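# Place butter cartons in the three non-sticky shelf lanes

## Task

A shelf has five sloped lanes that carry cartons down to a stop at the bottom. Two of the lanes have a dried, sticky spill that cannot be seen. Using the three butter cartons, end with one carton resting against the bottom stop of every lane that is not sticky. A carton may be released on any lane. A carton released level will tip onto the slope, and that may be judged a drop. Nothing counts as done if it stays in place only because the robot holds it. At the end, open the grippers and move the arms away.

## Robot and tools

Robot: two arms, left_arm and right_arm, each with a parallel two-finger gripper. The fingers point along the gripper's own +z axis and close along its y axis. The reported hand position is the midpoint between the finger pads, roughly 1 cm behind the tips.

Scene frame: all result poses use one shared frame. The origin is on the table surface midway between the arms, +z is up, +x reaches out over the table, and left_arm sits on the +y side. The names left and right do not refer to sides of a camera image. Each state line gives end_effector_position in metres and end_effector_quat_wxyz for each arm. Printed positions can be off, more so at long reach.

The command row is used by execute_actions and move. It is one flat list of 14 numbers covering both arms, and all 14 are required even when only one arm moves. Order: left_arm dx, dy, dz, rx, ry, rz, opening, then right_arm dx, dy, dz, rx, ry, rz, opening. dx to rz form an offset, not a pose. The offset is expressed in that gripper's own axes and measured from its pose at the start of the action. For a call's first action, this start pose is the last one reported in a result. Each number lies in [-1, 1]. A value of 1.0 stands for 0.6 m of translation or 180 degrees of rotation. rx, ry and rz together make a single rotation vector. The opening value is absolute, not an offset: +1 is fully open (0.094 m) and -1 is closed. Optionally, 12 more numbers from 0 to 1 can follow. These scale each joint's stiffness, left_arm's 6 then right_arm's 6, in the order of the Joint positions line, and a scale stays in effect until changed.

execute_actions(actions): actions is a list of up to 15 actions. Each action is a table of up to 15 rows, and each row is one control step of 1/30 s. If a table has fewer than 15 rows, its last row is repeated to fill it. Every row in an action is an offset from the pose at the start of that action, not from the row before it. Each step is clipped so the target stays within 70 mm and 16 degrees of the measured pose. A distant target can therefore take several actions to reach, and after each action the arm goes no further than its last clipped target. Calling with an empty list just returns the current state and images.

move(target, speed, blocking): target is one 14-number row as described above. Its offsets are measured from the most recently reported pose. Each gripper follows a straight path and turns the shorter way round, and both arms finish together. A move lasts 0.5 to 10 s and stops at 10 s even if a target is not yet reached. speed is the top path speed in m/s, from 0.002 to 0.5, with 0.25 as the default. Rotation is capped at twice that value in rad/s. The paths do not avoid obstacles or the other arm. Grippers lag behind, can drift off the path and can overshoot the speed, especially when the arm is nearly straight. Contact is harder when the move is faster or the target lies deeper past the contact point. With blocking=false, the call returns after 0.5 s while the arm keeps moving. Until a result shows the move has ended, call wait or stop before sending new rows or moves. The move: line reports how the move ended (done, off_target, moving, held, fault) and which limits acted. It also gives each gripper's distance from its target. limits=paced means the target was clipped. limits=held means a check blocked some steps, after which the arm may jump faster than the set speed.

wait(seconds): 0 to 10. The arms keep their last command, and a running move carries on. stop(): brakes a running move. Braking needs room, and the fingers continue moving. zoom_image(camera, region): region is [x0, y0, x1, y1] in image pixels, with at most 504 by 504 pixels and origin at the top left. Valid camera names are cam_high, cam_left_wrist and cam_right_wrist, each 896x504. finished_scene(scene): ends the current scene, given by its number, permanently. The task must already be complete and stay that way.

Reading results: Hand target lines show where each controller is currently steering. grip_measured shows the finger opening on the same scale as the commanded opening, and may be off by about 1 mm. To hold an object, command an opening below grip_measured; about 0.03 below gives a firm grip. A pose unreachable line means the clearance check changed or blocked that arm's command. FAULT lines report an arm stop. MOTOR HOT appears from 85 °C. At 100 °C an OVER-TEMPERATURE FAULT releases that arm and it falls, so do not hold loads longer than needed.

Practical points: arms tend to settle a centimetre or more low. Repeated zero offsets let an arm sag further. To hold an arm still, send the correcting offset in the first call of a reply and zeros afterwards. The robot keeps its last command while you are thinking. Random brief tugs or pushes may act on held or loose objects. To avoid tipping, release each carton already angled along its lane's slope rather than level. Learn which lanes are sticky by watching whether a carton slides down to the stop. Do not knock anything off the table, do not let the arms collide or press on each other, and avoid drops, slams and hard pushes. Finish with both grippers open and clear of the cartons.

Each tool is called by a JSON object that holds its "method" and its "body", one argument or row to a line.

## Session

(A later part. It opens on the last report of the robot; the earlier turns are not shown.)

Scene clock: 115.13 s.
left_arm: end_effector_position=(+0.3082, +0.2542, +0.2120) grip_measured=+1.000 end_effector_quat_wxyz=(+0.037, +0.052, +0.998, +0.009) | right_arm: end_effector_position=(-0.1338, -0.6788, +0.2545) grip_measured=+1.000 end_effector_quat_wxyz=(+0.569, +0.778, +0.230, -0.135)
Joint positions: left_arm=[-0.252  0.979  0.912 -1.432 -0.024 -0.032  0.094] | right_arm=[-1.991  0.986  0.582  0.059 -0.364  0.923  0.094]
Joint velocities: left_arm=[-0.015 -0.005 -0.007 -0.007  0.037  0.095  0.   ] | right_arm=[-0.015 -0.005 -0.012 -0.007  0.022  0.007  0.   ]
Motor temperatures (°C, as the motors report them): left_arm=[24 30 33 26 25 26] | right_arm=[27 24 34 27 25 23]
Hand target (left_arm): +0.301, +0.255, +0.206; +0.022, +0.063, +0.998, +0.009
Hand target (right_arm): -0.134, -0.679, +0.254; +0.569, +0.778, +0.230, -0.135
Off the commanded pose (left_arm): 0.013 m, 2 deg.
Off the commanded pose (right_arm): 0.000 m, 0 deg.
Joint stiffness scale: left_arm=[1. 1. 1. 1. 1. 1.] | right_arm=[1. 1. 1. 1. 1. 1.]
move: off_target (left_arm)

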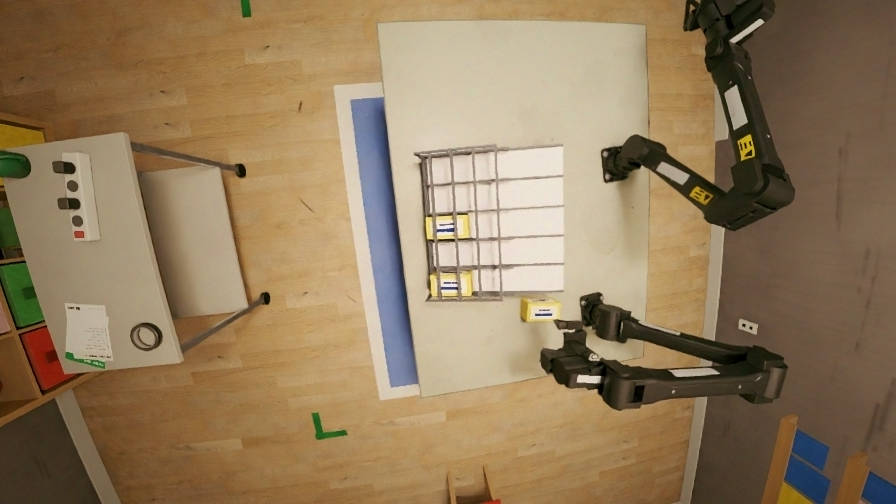

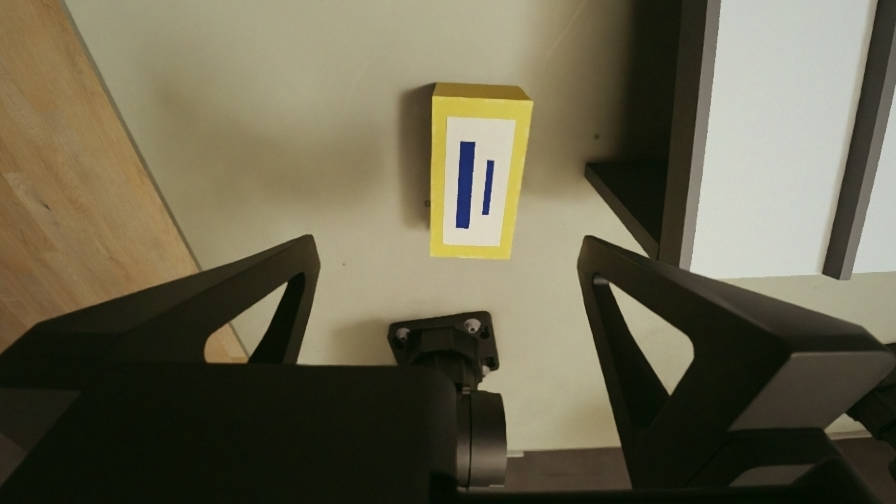

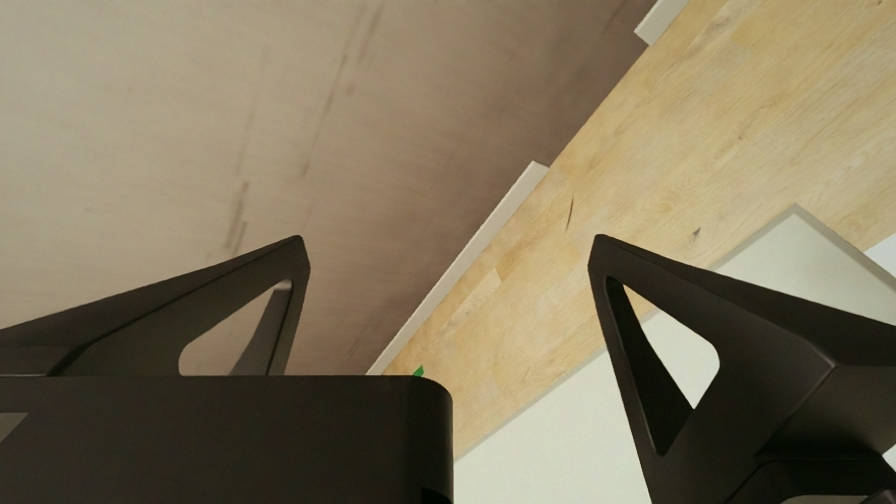

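{"method": "move", "body": {
  "target": [0.057,-0.036,0.2,0.005,0,0.008,1,0,0,0,0,0,0,1],
  "speed": 0.2
}}

Scene clock: 118.00 s.
left_arm: end_effector_position=(+0.2790, +0.2404, +0.0941) grip_measured=+1.000 end_effector_quat_wxyz=(+0.034, +0.069, +0.997, +0.003) | right_arm: end_effector_position=(-0.1338, -0.6788, +0.2545) grip_measured=+1.000 end_effector_quat_wxyz=(+0.569, +0.778, +0.230, -0.135)
Joint positions: left_arm=[-0.32   0.984  0.597 -1.117 -0.015 -0.067  0.094] | right_arm=[-1.991  0.986  0.582  0.059 -0.364  0.923  0.094]
Joint velocities: left_arm=[ 0.005 -0.005 -0.032 -0.017 -0.037  0.007  0.   ] | right_arm=[ 0.005 -0.005 -0.002 -0.007 -0.11   0.007  0.   ]
Motor temperatures (°C, as the motors report them): left_arm=[24 30 33 26 25 26] | right_arm=[27 24 34 27 25 23]
Hand target (left_arm): +0.280, +0.237, +0.090; +0.036, +0.065, +0.997, +0.001
Hand target (right_arm): -0.134, -0.679, +0.254; +0.569, +0.778, +0.230, -0.135
Off the commanded pose (left_arm): 0.006 m, 0 deg.
Off the commanded pose (right_arm): 0.000 m, 0 deg.
Joint stiffness scale: left_arm=[1. 1. 1. 1. 1. 1.] | right_arm=[1. 1. 1. 1. 1. 1.]
move: done

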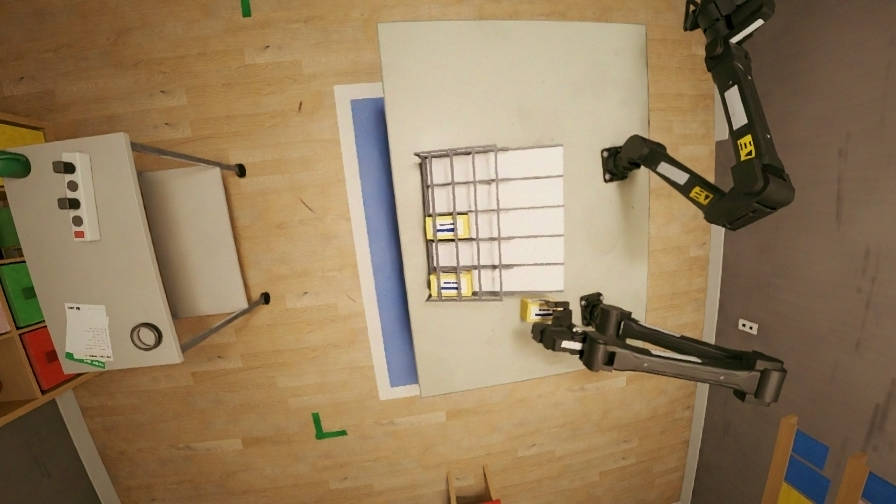

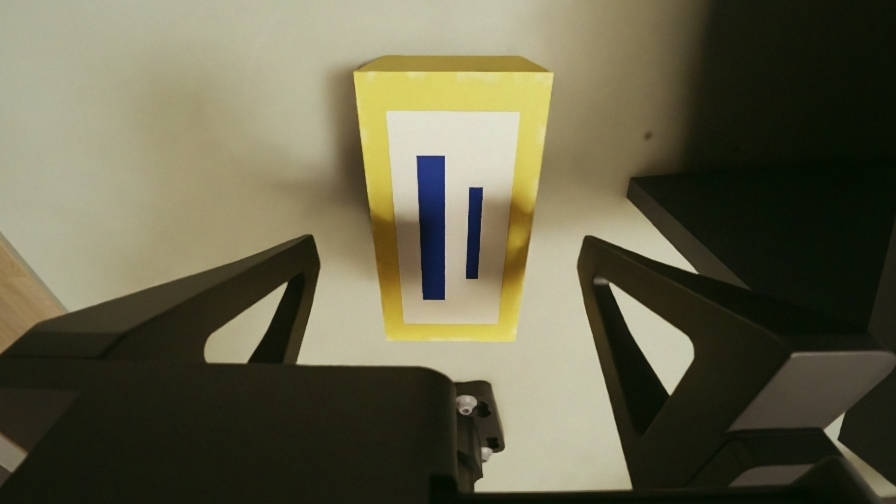

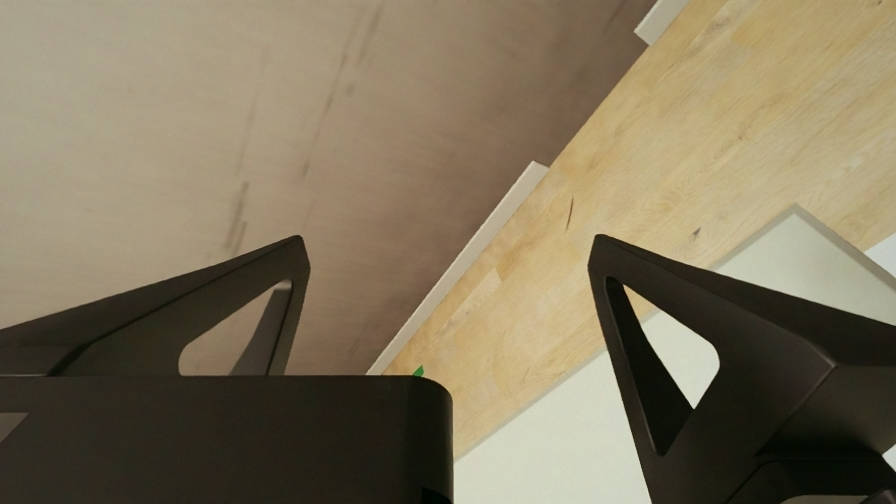

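{"method": "move", "body": {
  "target": [0.008,0,0.095,0,0,0,1,0,0,0,0,0,0,1],
  "speed": 0.1
}}

Scene clock: 120.63 s.
left_arm: end_effector_position=(+0.2784, +0.2405, +0.0415) grip_measured=+1.000 end_effector_quat_wxyz=(+0.033, +0.068, +0.997, +0.003) | right_arm: end_effector_position=(-0.1338, -0.6788, +0.2545) grip_measured=+1.000 end_effector_quat_wxyz=(+0.569, +0.778, +0.230, -0.135)
Joint positions: left_arm=[-0.32   1.079  0.498 -0.925 -0.015 -0.069  0.094] | right_arm=[-1.991  0.986  0.582  0.059 -0.364  0.923  0.094]
Joint velocities: left_arm=[-0.005 -0.005 -0.002 -0.012  0.066  0.037  0.   ] | right_arm=[ 0.005 -0.005  0.002 -0.002  0.081  0.007  0.   ]
Motor temperatures (°C, as the motors report them): left_arm=[24 29 33 26 25 26] | right_arm=[27 24 34 27 25 23]
Hand target (left_arm): +0.278, +0.241, +0.037; +0.034, +0.069, +0.997, +0.003
Hand target (right_arm): -0.134, -0.679, +0.254; +0.569, +0.778, +0.230, -0.135
Off the commanded pose (left_arm): 0.005 m, 0 deg.
Off the commanded pose (right_arm): 0.000 m, 0 deg.
Joint stiffness scale: left_arm=[1. 1. 1. 1. 1. 1.] | right_arm=[1. 1. 1. 1. 1. 1.]
move: done

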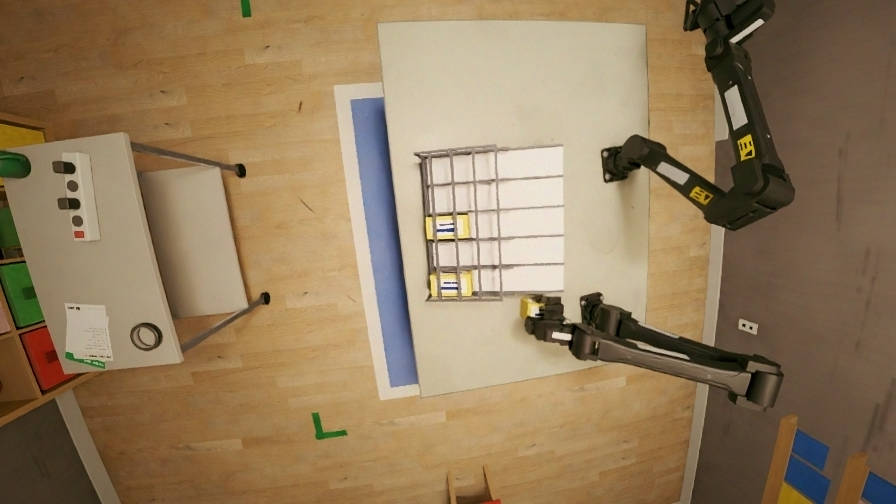

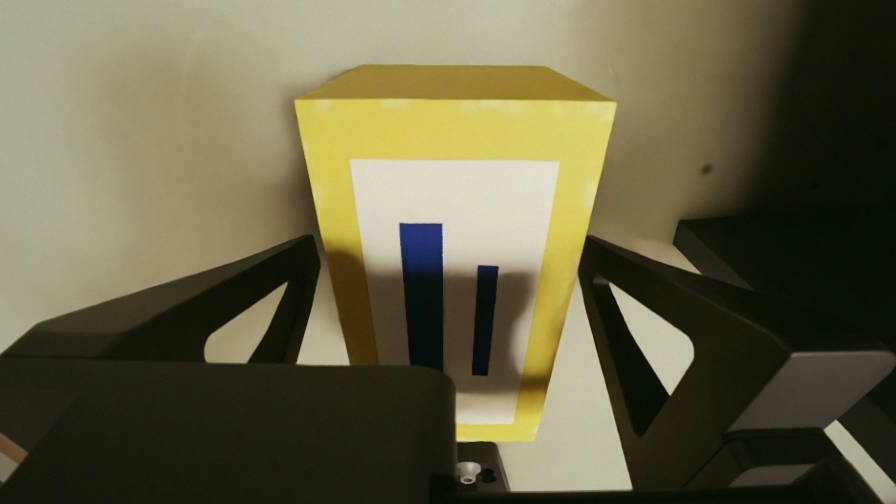

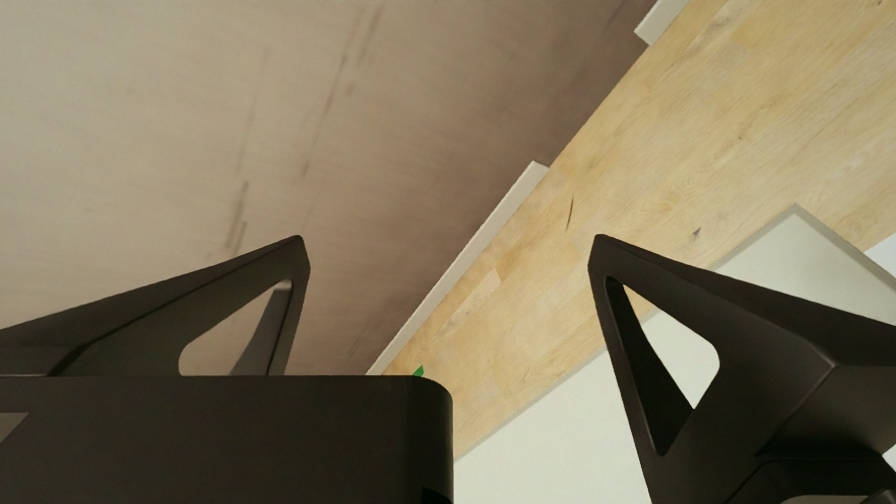

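{"method": "execute_actions", "body": {
  "actions": [
    [[0,0,0,0,0,0,0.29,0,0,0,0,0,0,1]],
    [[0,0,0,0,0,0,0.29,0,0,0,0,0,0,1]]
  ]
}}

{"method": "move", "body": {
  "target": [-0.08,0,-0.4,0,0,-0.018,0.29,0,0,0,0,0,0,1]
}}

{"method": "move", "body": {
  "target": [-0.09,-0.67,-0.03,0,0.07,0,0.29,0,0,0,0,0,0,1]
}}

Scene clock: 125.50 s.
left_arm: end_effector_position=(+0.2783, +0.2403, +0.0415) grip_measured=+0.334 end_effector_quat_wxyz=(+0.033, +0.068, +0.997, +0.002) | right_arm: end_effector_position=(-0.1338, -0.6788, +0.2545) grip_measured=+1.000 end_effector_quat_wxyz=(+0.569, +0.778, +0.230, -0.135)
Joint positions: left_arm=[-0.32   1.079  0.498 -0.925 -0.014 -0.069  0.063] | right_arm=[-1.991  0.986  0.582  0.059 -0.364  0.923  0.094]
Joint velocities: left_arm=[-0.005 -0.005 -0.002  0.007 -0.007  0.007 -0.   ] | right_arm=[-0.015 -0.005 -0.007 -0.002 -0.037 -0.007  0.   ]
Motor temperatures (°C, as the motors report them): left_arm=[24 29 33 26 25 26] | right_arm=[27 24 34 27 25 23]
Hand target (left_arm): +0.278, +0.240, +0.042; +0.033, +0.068, +0.997, +0.002
Hand target (right_arm): -0.134, -0.679, +0.254; +0.569, +0.778, +0.230, -0.135
Off the commanded pose (left_arm): 0.000 m, 0 deg.
Off the commanded pose (right_arm): 0.000 m, 0 deg.
Joint stiffness scale: left_arm=[1. 1. 1. 1. 1. 1.] | right_arm=[1. 1. 1. 1. 1. 1.]

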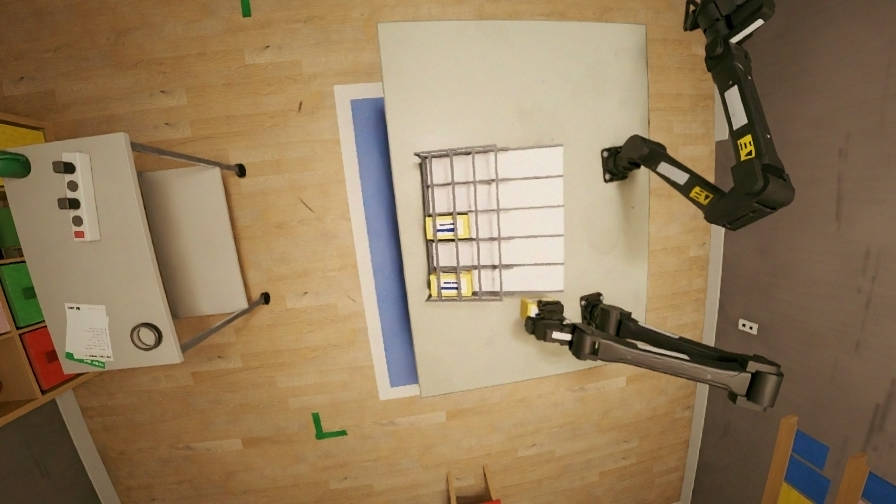

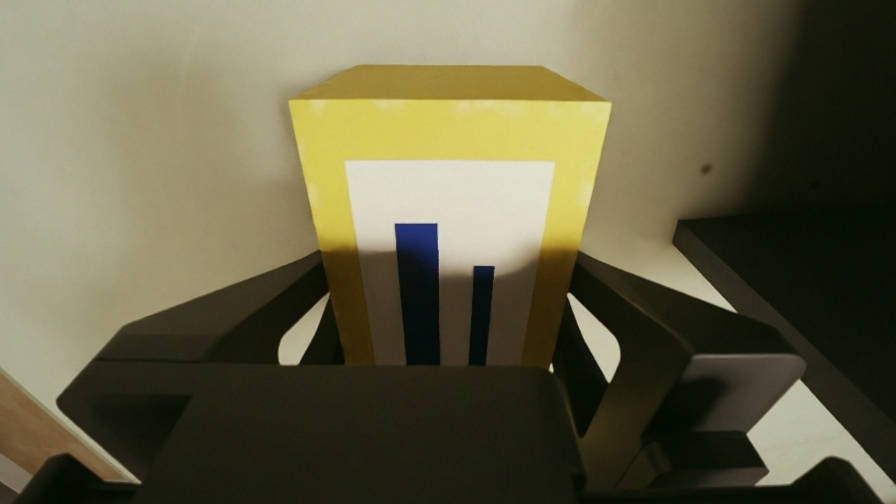

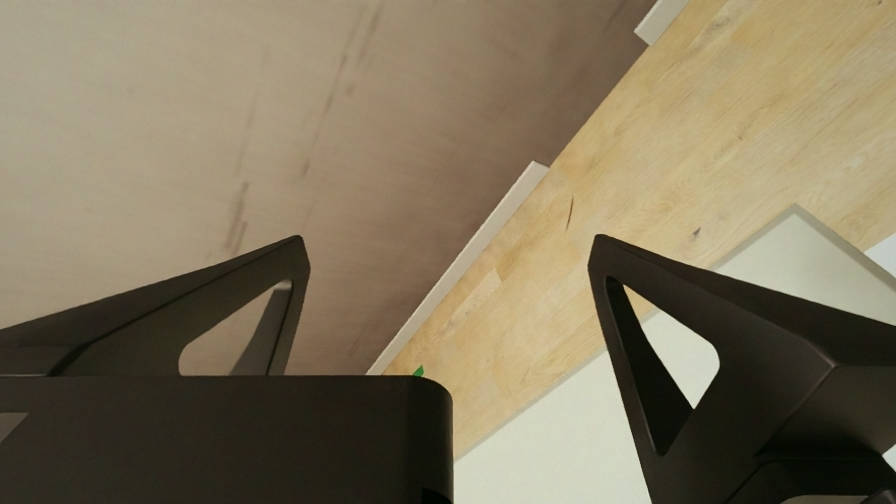

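Scene clock: 127.07 s.
left_arm: end_effector_position=(+0.3026, +0.2352, +0.2593) grip_measured=+0.334 end_effector_quat_wxyz=(+0.011, +0.052, +0.999, +0.005) | right_arm: end_effector_position=(-0.1338, -0.6788, +0.2545) grip_measured=+1.000 end_effector_quat_wxyz=(+0.569, +0.778, +0.230, -0.135)
Joint positions: left_arm=[-0.32   1.006  1.054 -1.598 -0.014 -0.103  0.063] | right_arm=[-1.991  0.986  0.582  0.059 -0.364  0.923  0.094]
Joint velocities: left_arm=[-0.005 -0.005  0.002 -0.007 -0.066  0.022  0.001] | right_arm=[-0.005 -0.015 -0.012  0.002 -0.007 -0.037  0.   ]
Motor temperatures (°C, as the motors report them): left_arm=[24 29 34 26 25 26] | right_arm=[27 24 34 27 25 23]
Hand target (left_arm): +0.311, +0.235, +0.284; +0.034, +0.040, +0.999, +0.001
Hand target (right_arm): -0.134, -0.679, +0.254; +0.569, +0.778, +0.230, -0.135
Off the commanded pose (left_arm): 0.026 m, 3 deg.
Off the commanded pose (right_arm): 0.000 m, 0 deg.
Joint stiffness scale: left_arm=[1. 1. 1. 1. 1. 1.] | right_arm=[1. 1. 1. 1. 1. 1.]
move: off_target (left_arm); limits=paced

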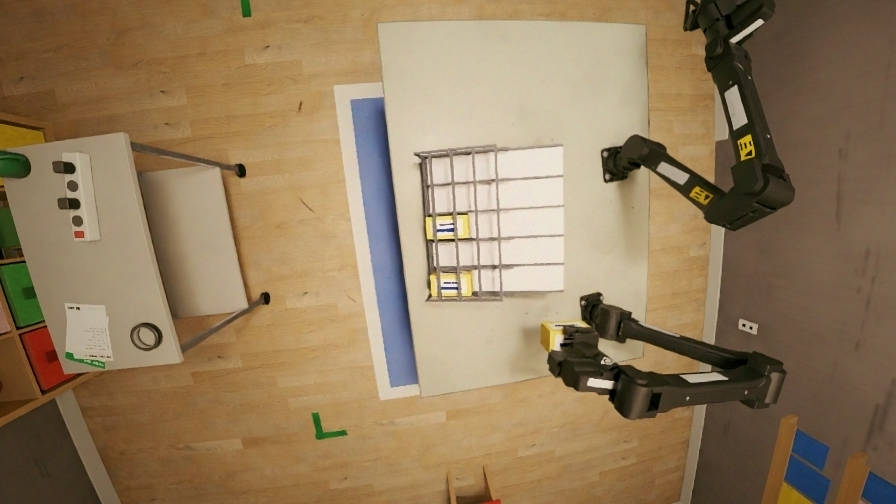

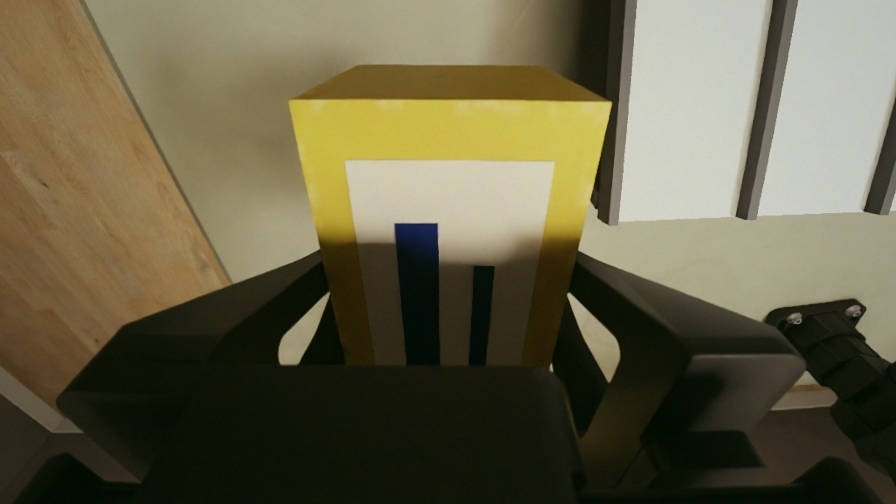

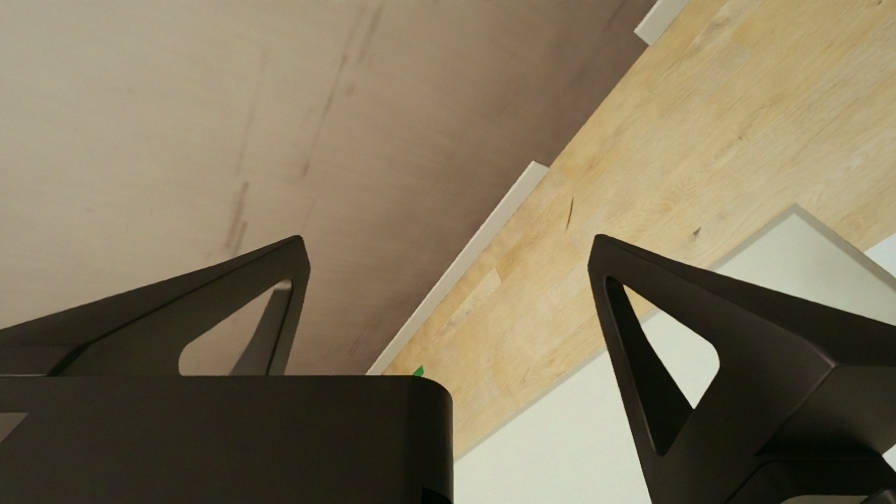

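Scene clock: 129.17 s.
left_arm: end_effector_position=(+0.3067, -0.1636, +0.2384) grip_measured=+0.334 end_effector_quat_wxyz=(-0.091, +0.057, +0.994, +0.000) | right_arm: end_effector_position=(-0.1338, -0.6788, +0.2545) grip_measured=+1.000 end_effector_quat_wxyz=(+0.569, +0.778, +0.230, -0.135)
Joint positions: left_arm=[-1.109  1.776  1.759 -1.663  0.146 -0.873  0.063] | right_arm=[-1.991  0.986  0.582  0.059 -0.364  0.923  0.094]
Joint velocities: left_arm=[ 0.005 -0.005 -0.012 -0.007 -0.007 -0.022 -0.001] | right_arm=[-0.005 -0.005 -0.012  0.007  0.051 -0.037  0.   ]
Motor temperatures (°C, as the motors report them): left_arm=[24 29 34 26 25 26] | right_arm=[27 24 34 27 25 23]
Hand target (left_arm): +0.312, -0.172, +0.271; -0.075, +0.049, +0.996, -0.025
Hand target (right_arm): -0.134, -0.679, +0.254; +0.569, +0.778, +0.230, -0.135
Off the commanded pose (left_arm): 0.037 m, 2 deg.
Off the commanded pose (right_arm): 0.000 m, 0 deg.
Joint stiffness scale: left_arm=[1. 1. 1. 1. 1. 1.] | right_arm=[1. 1. 1. 1. 1. 1.]
joint sent to its limit (left arm) — the command would take joint 4 (wrist pitch) past its lower limit, so that joint was sent only as far as its limit.
move: off_target (left_arm)

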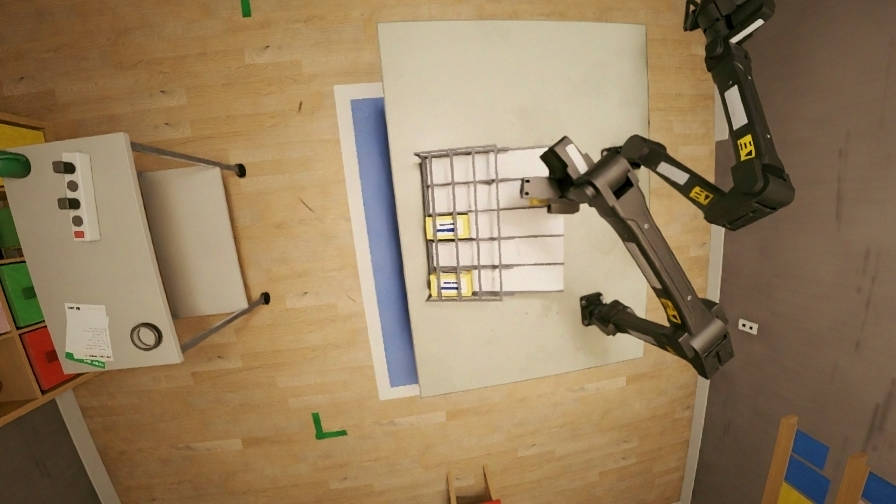

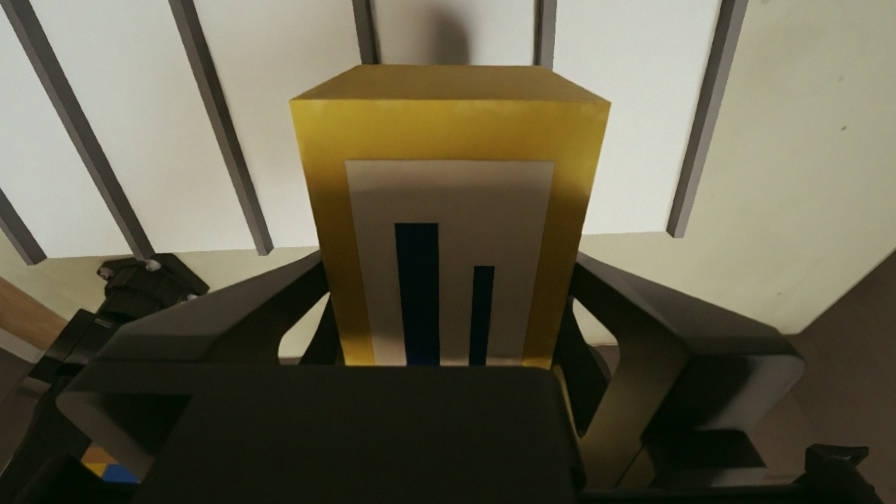

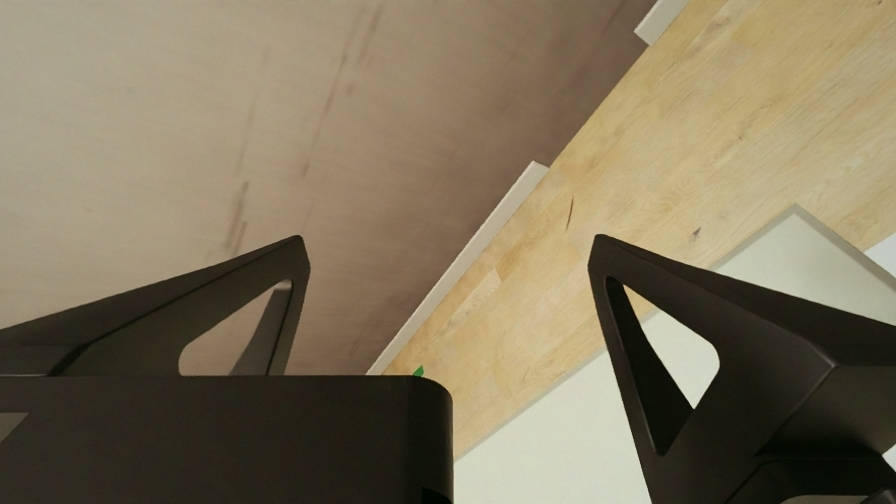

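{"method": "move", "body": {
  "target": [-0.05,-0.005,0.065,0,0.022,-0.012,0.29,0,0,0,0,0,0,1],
  "speed": 0.12
}}

Scene clock: 132.83 s.
left_arm: end_effector_position=(+0.3254, -0.1673, +0.1836) grip_measured=+0.334 end_effector_quat_wxyz=(-0.133, +0.031, +0.990, +0.021) | right_arm: end_effector_position=(-0.1338, -0.6788, +0.2545) grip_measured=+1.000 end_effector_quat_wxyz=(+0.569, +0.778, +0.230, -0.135)
Joint positions: left_arm=[-1.071  1.879  1.751 -1.638  0.187 -0.876  0.063] | right_arm=[-1.991  0.986  0.582  0.059 -0.364  0.923  0.094]
Joint velocities: left_arm=[-0.005  0.015  0.002 -0.002 -0.037 -0.007 -0.   ] | right_arm=[-0.005 -0.015 -0.007  0.007  0.007 -0.007  0.   ]
Motor temperatures (°C, as the motors report them): left_arm=[24 30 35 26 25 26] | right_arm=[27 24 34 27 25 23]
Hand target (left_arm): +0.328, -0.169, +0.194; -0.125, +0.038, +0.991, +0.004
Hand target (right_arm): -0.134, -0.679, +0.254; +0.569, +0.778, +0.230, -0.135
Off the commanded pose (left_arm): 0.012 m, 2 deg.
Off the commanded pose (right_arm): 0.000 m, 0 deg.
Joint stiffness scale: left_arm=[1. 1. 1. 1. 1. 1.] | right_arm=[1. 1. 1. 1. 1. 1.]
move: off_target (left_arm)

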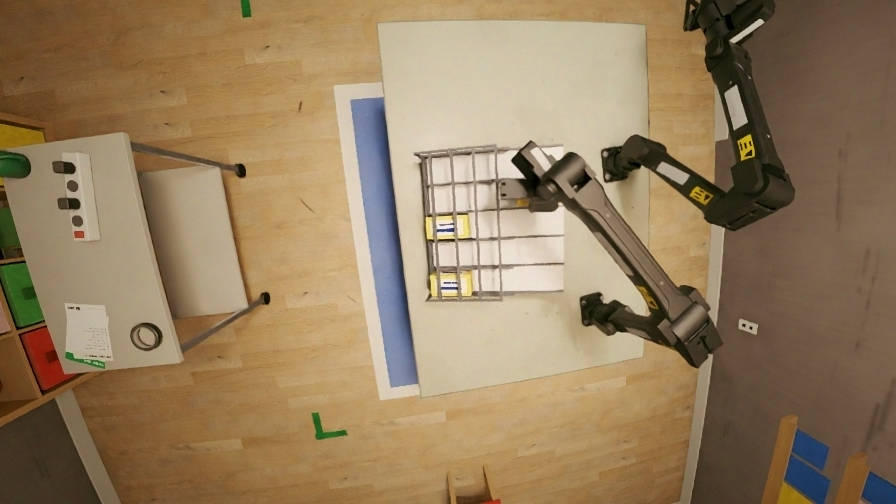

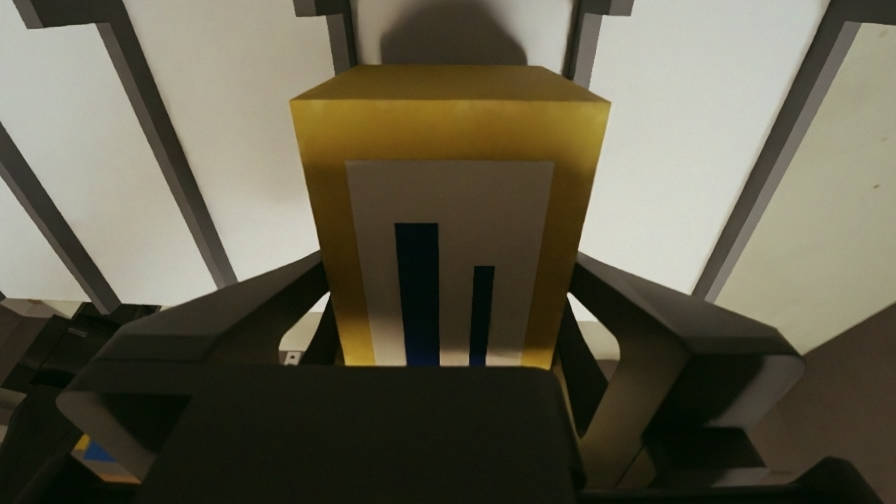

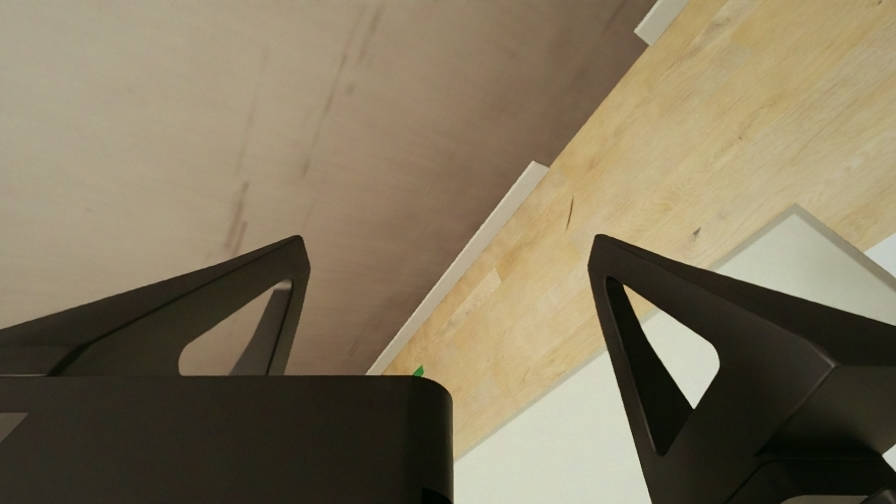

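{"method": "move", "body": {
  "target": [-0.005,-0.01,0.045,0.012,-0.004,0.005,0.29,0,0,0,0,0,0,1],
  "speed": 0.025
}}

Scene clock: 135.60 s.
left_arm: end_effector_position=(+0.3277, -0.1720, +0.1655) grip_measured=+0.334 end_effector_quat_wxyz=(-0.119, +0.033, +0.992, -0.002) | right_arm: end_effector_position=(-0.1338, -0.6788, +0.2545) grip_measured=+1.000 end_effector_quat_wxyz=(+0.569, +0.778, +0.230, -0.135)
Joint positions: left_arm=[-1.071  1.866  1.689 -1.537  0.192 -0.876  0.063] | right_arm=[-1.991  0.986  0.582  0.059 -0.364  0.923  0.094]
Joint velocities: left_arm=[ 0.005 -0.005 -0.007 -0.002 -0.037 -0.022  0.   ] | right_arm=[-0.005 -0.015 -0.022 -0.012  0.022 -0.051  0.   ]
Motor temperatures (°C, as the motors report them): left_arm=[24 30 35 26 25 26] | right_arm=[27 24 34 27 25 23]
Hand target (left_arm): +0.321, -0.172, +0.157; -0.127, +0.036, +0.991, +0.001
Hand target (right_arm): -0.134, -0.679, +0.254; +0.569, +0.778, +0.230, -0.135
Off the commanded pose (left_arm): 0.011 m, 1 deg.
Off the commanded pose (right_arm): 0.000 m, 0 deg.
Joint stiffness scale: left_arm=[1. 1. 1. 1. 1. 1.] | right_arm=[1. 1. 1. 1. 1. 1.]
move: off_target (left_arm)

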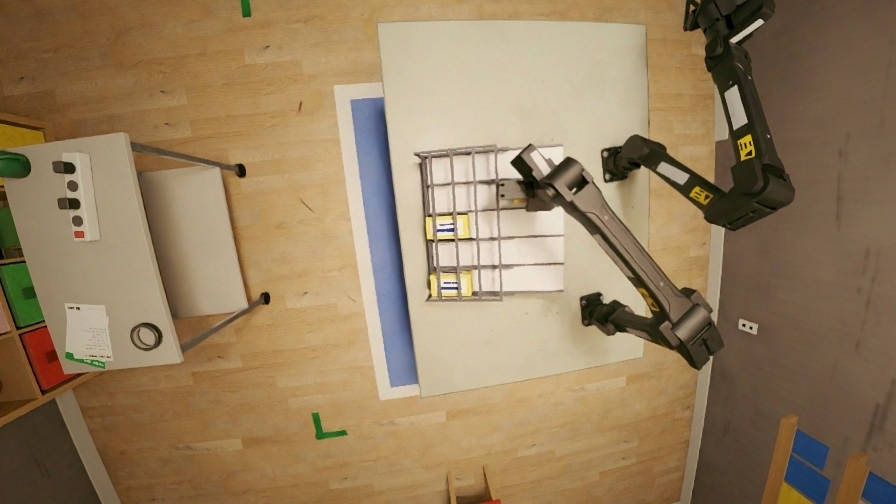

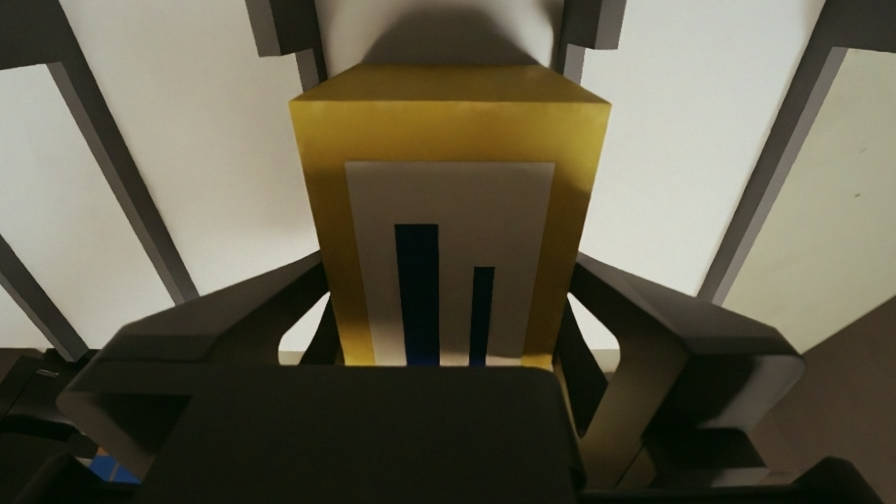

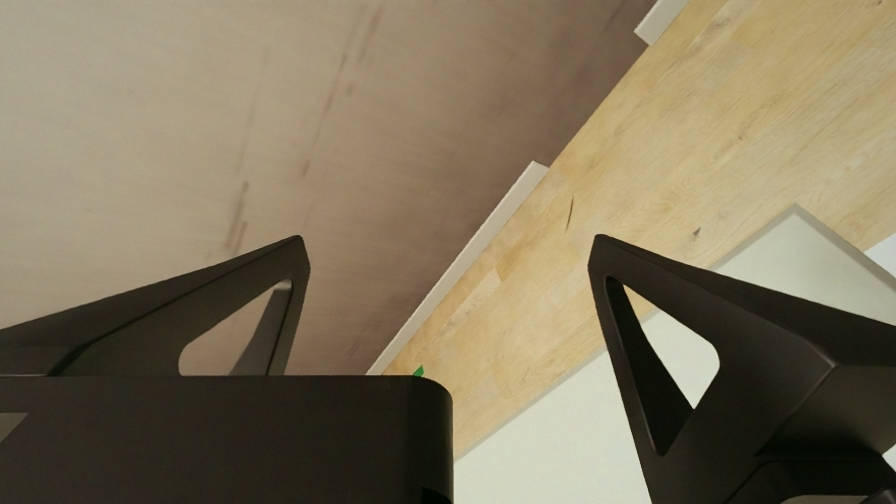

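Contact (same height as lane 1). Release.

{"method": "execute_actions", "body": {
  "actions": [
    [[0,0,0,0,0,0,0.65,0,0,0,0,0,0,1]],
    [[0,0,0,0,0,0,0.65,0,0,0,0,0,0,1]],
    [[0,0,0,0,0,0,0.65,0,0,0,0,0,0,1]]
  ]
}}

Scene clock: 142.53 s.
left_arm: end_effector_position=(+0.3277, -0.1719, +0.1655) grip_measured=+0.648 end_effector_quat_wxyz=(-0.119, +0.033, +0.992, -0.002) | right_arm: end_effector_position=(-0.1338, -0.6788, +0.2545) grip_measured=+1.000 end_effector_quat_wxyz=(+0.569, +0.778, +0.230, -0.135)
Joint positions: left_arm=[-1.071  1.866  1.689 -1.537  0.191 -0.876  0.077] | right_arm=[-1.991  0.986  0.582  0.059 -0.364  0.923  0.094]
Joint velocities: left_arm=[-0.015  0.005  0.002 -0.002  0.037  0.007  0.001] | right_arm=[-0.005 -0.005 -0.007  0.002  0.051 -0.007  0.   ]
Motor temperatures (°C, as the motors report them): left_arm=[24 30 34 26 25 26] | right_arm=[27 24 34 27 25 23]
Hand target (left_arm): +0.328, -0.172, +0.166; -0.119, +0.033, +0.992, -0.002
Hand target (right_arm): -0.134, -0.679, +0.254; +0.569, +0.778, +0.230, -0.135
Off the commanded pose (left_arm): 0.000 m, 0 deg.
Off the commanded pose (right_arm): 0.000 m, 0 deg.
Joint stiffness scale: left_arm=[1. 1. 1. 1. 1. 1.] | right_arm=[1. 1. 1. 1. 1. 1.]

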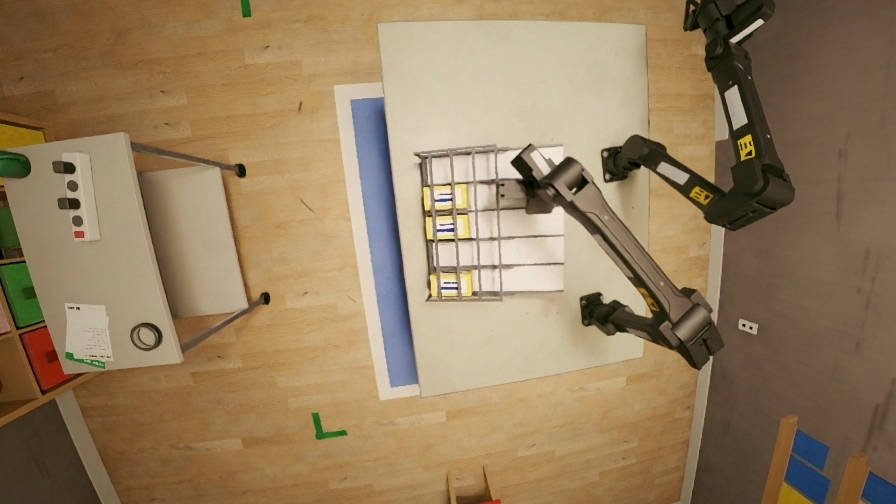

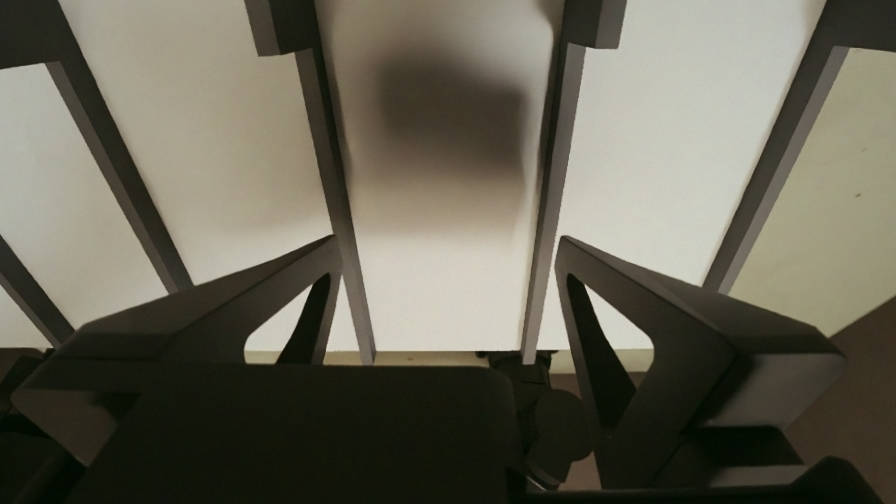

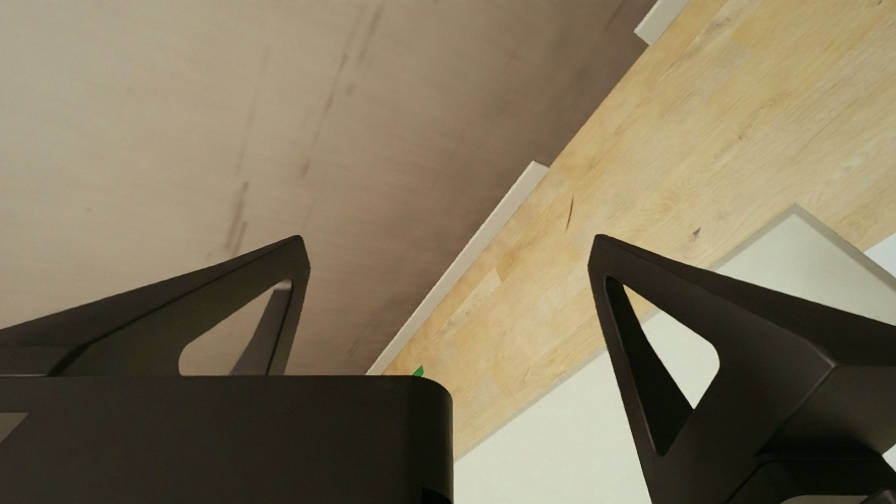

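{"method": "move", "body": {
  "target": [0.03,0.1,-0.15,0,-0.06,0,1,0,0,0,0,0,0,1]
}}

{"method": "finished_scene", "body": {
  "scene": 2
}}

Scene clock: 145.57 s.
left_arm: end_effector_position=(+0.3359, -0.1174, +0.2714) grip_measured=+1.000 end_effector_quat_wxyz=(-0.012, +0.028, +0.999, -0.023) | right_arm: end_effector_position=(-0.1338, -0.6788, +0.2545) grip_measured=+1.000 end_effector_quat_wxyz=(+0.569, +0.778, +0.230, -0.135)
Joint positions: left_arm=[-1.044  1.628  1.66  -1.581  0.047 -0.875  0.094] | right_arm=[-1.991  0.986  0.582  0.059 -0.364  0.923  0.094]
Joint velocities: left_arm=[-0.005  0.005  0.002  0.037 -0.037 -0.066  0.   ] | right_arm=[-0.015 -0.005 -0.002  0.007 -0.022  0.007  0.   ]
Motor temperatures (°C, as the motors report them): left_arm=[24 31 34 26 25 26] | right_arm=[27 24 34 27 25 23]
Hand target (left_arm): +0.336, -0.112, +0.258; -0.025, +0.033, +0.999, -0.005
Hand target (right_arm): -0.134, -0.679, +0.254; +0.569, +0.778, +0.230, -0.135
Off the commanded pose (left_arm): 0.016 m, 3 deg.
Off the commanded pose (right_arm): 0.000 m, 0 deg.
Joint stiffness scale: left_arm=[1. 1. 1. 1. 1. 1.] | right_arm=[1. 1. 1. 1. 1. 1.]
move: off_target (left_arm)

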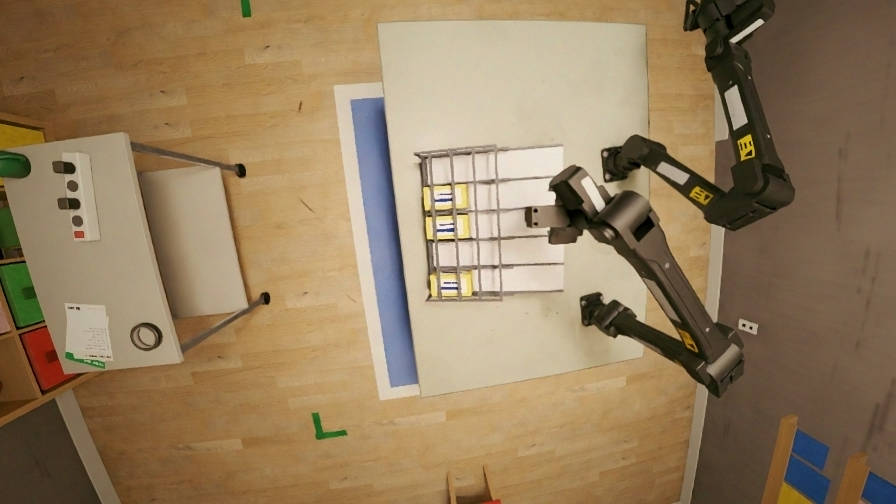

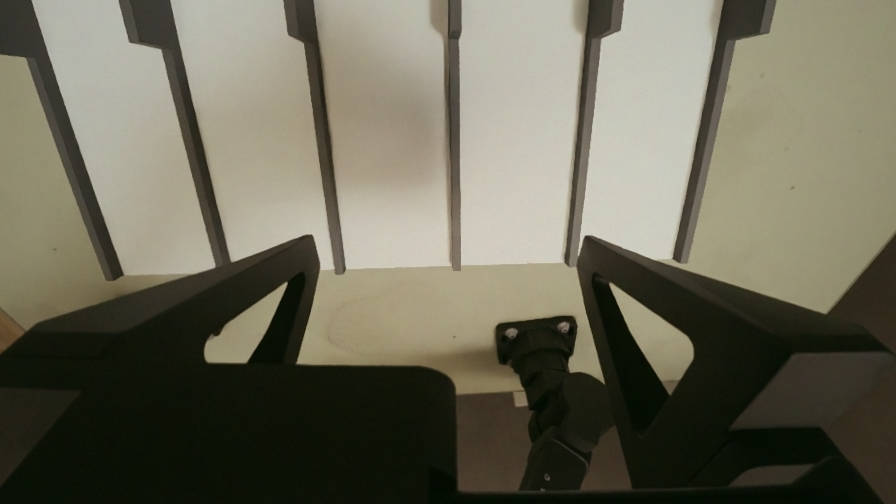

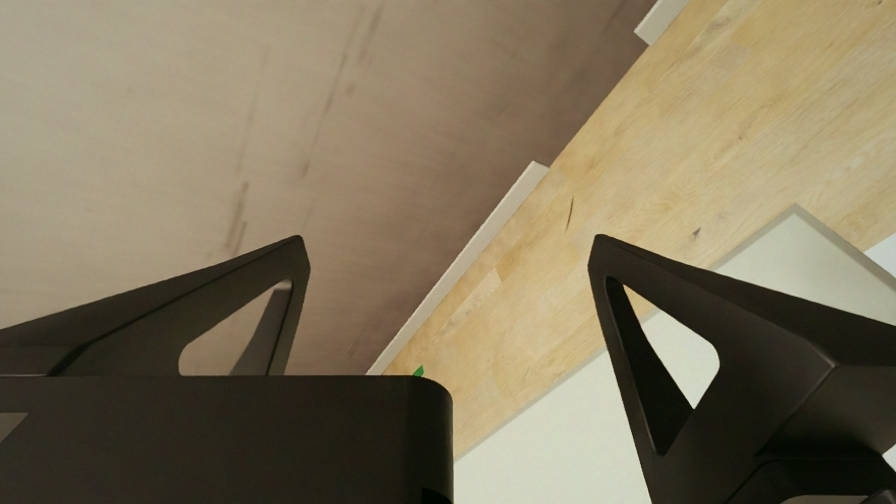

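The scene is finished: the task was done.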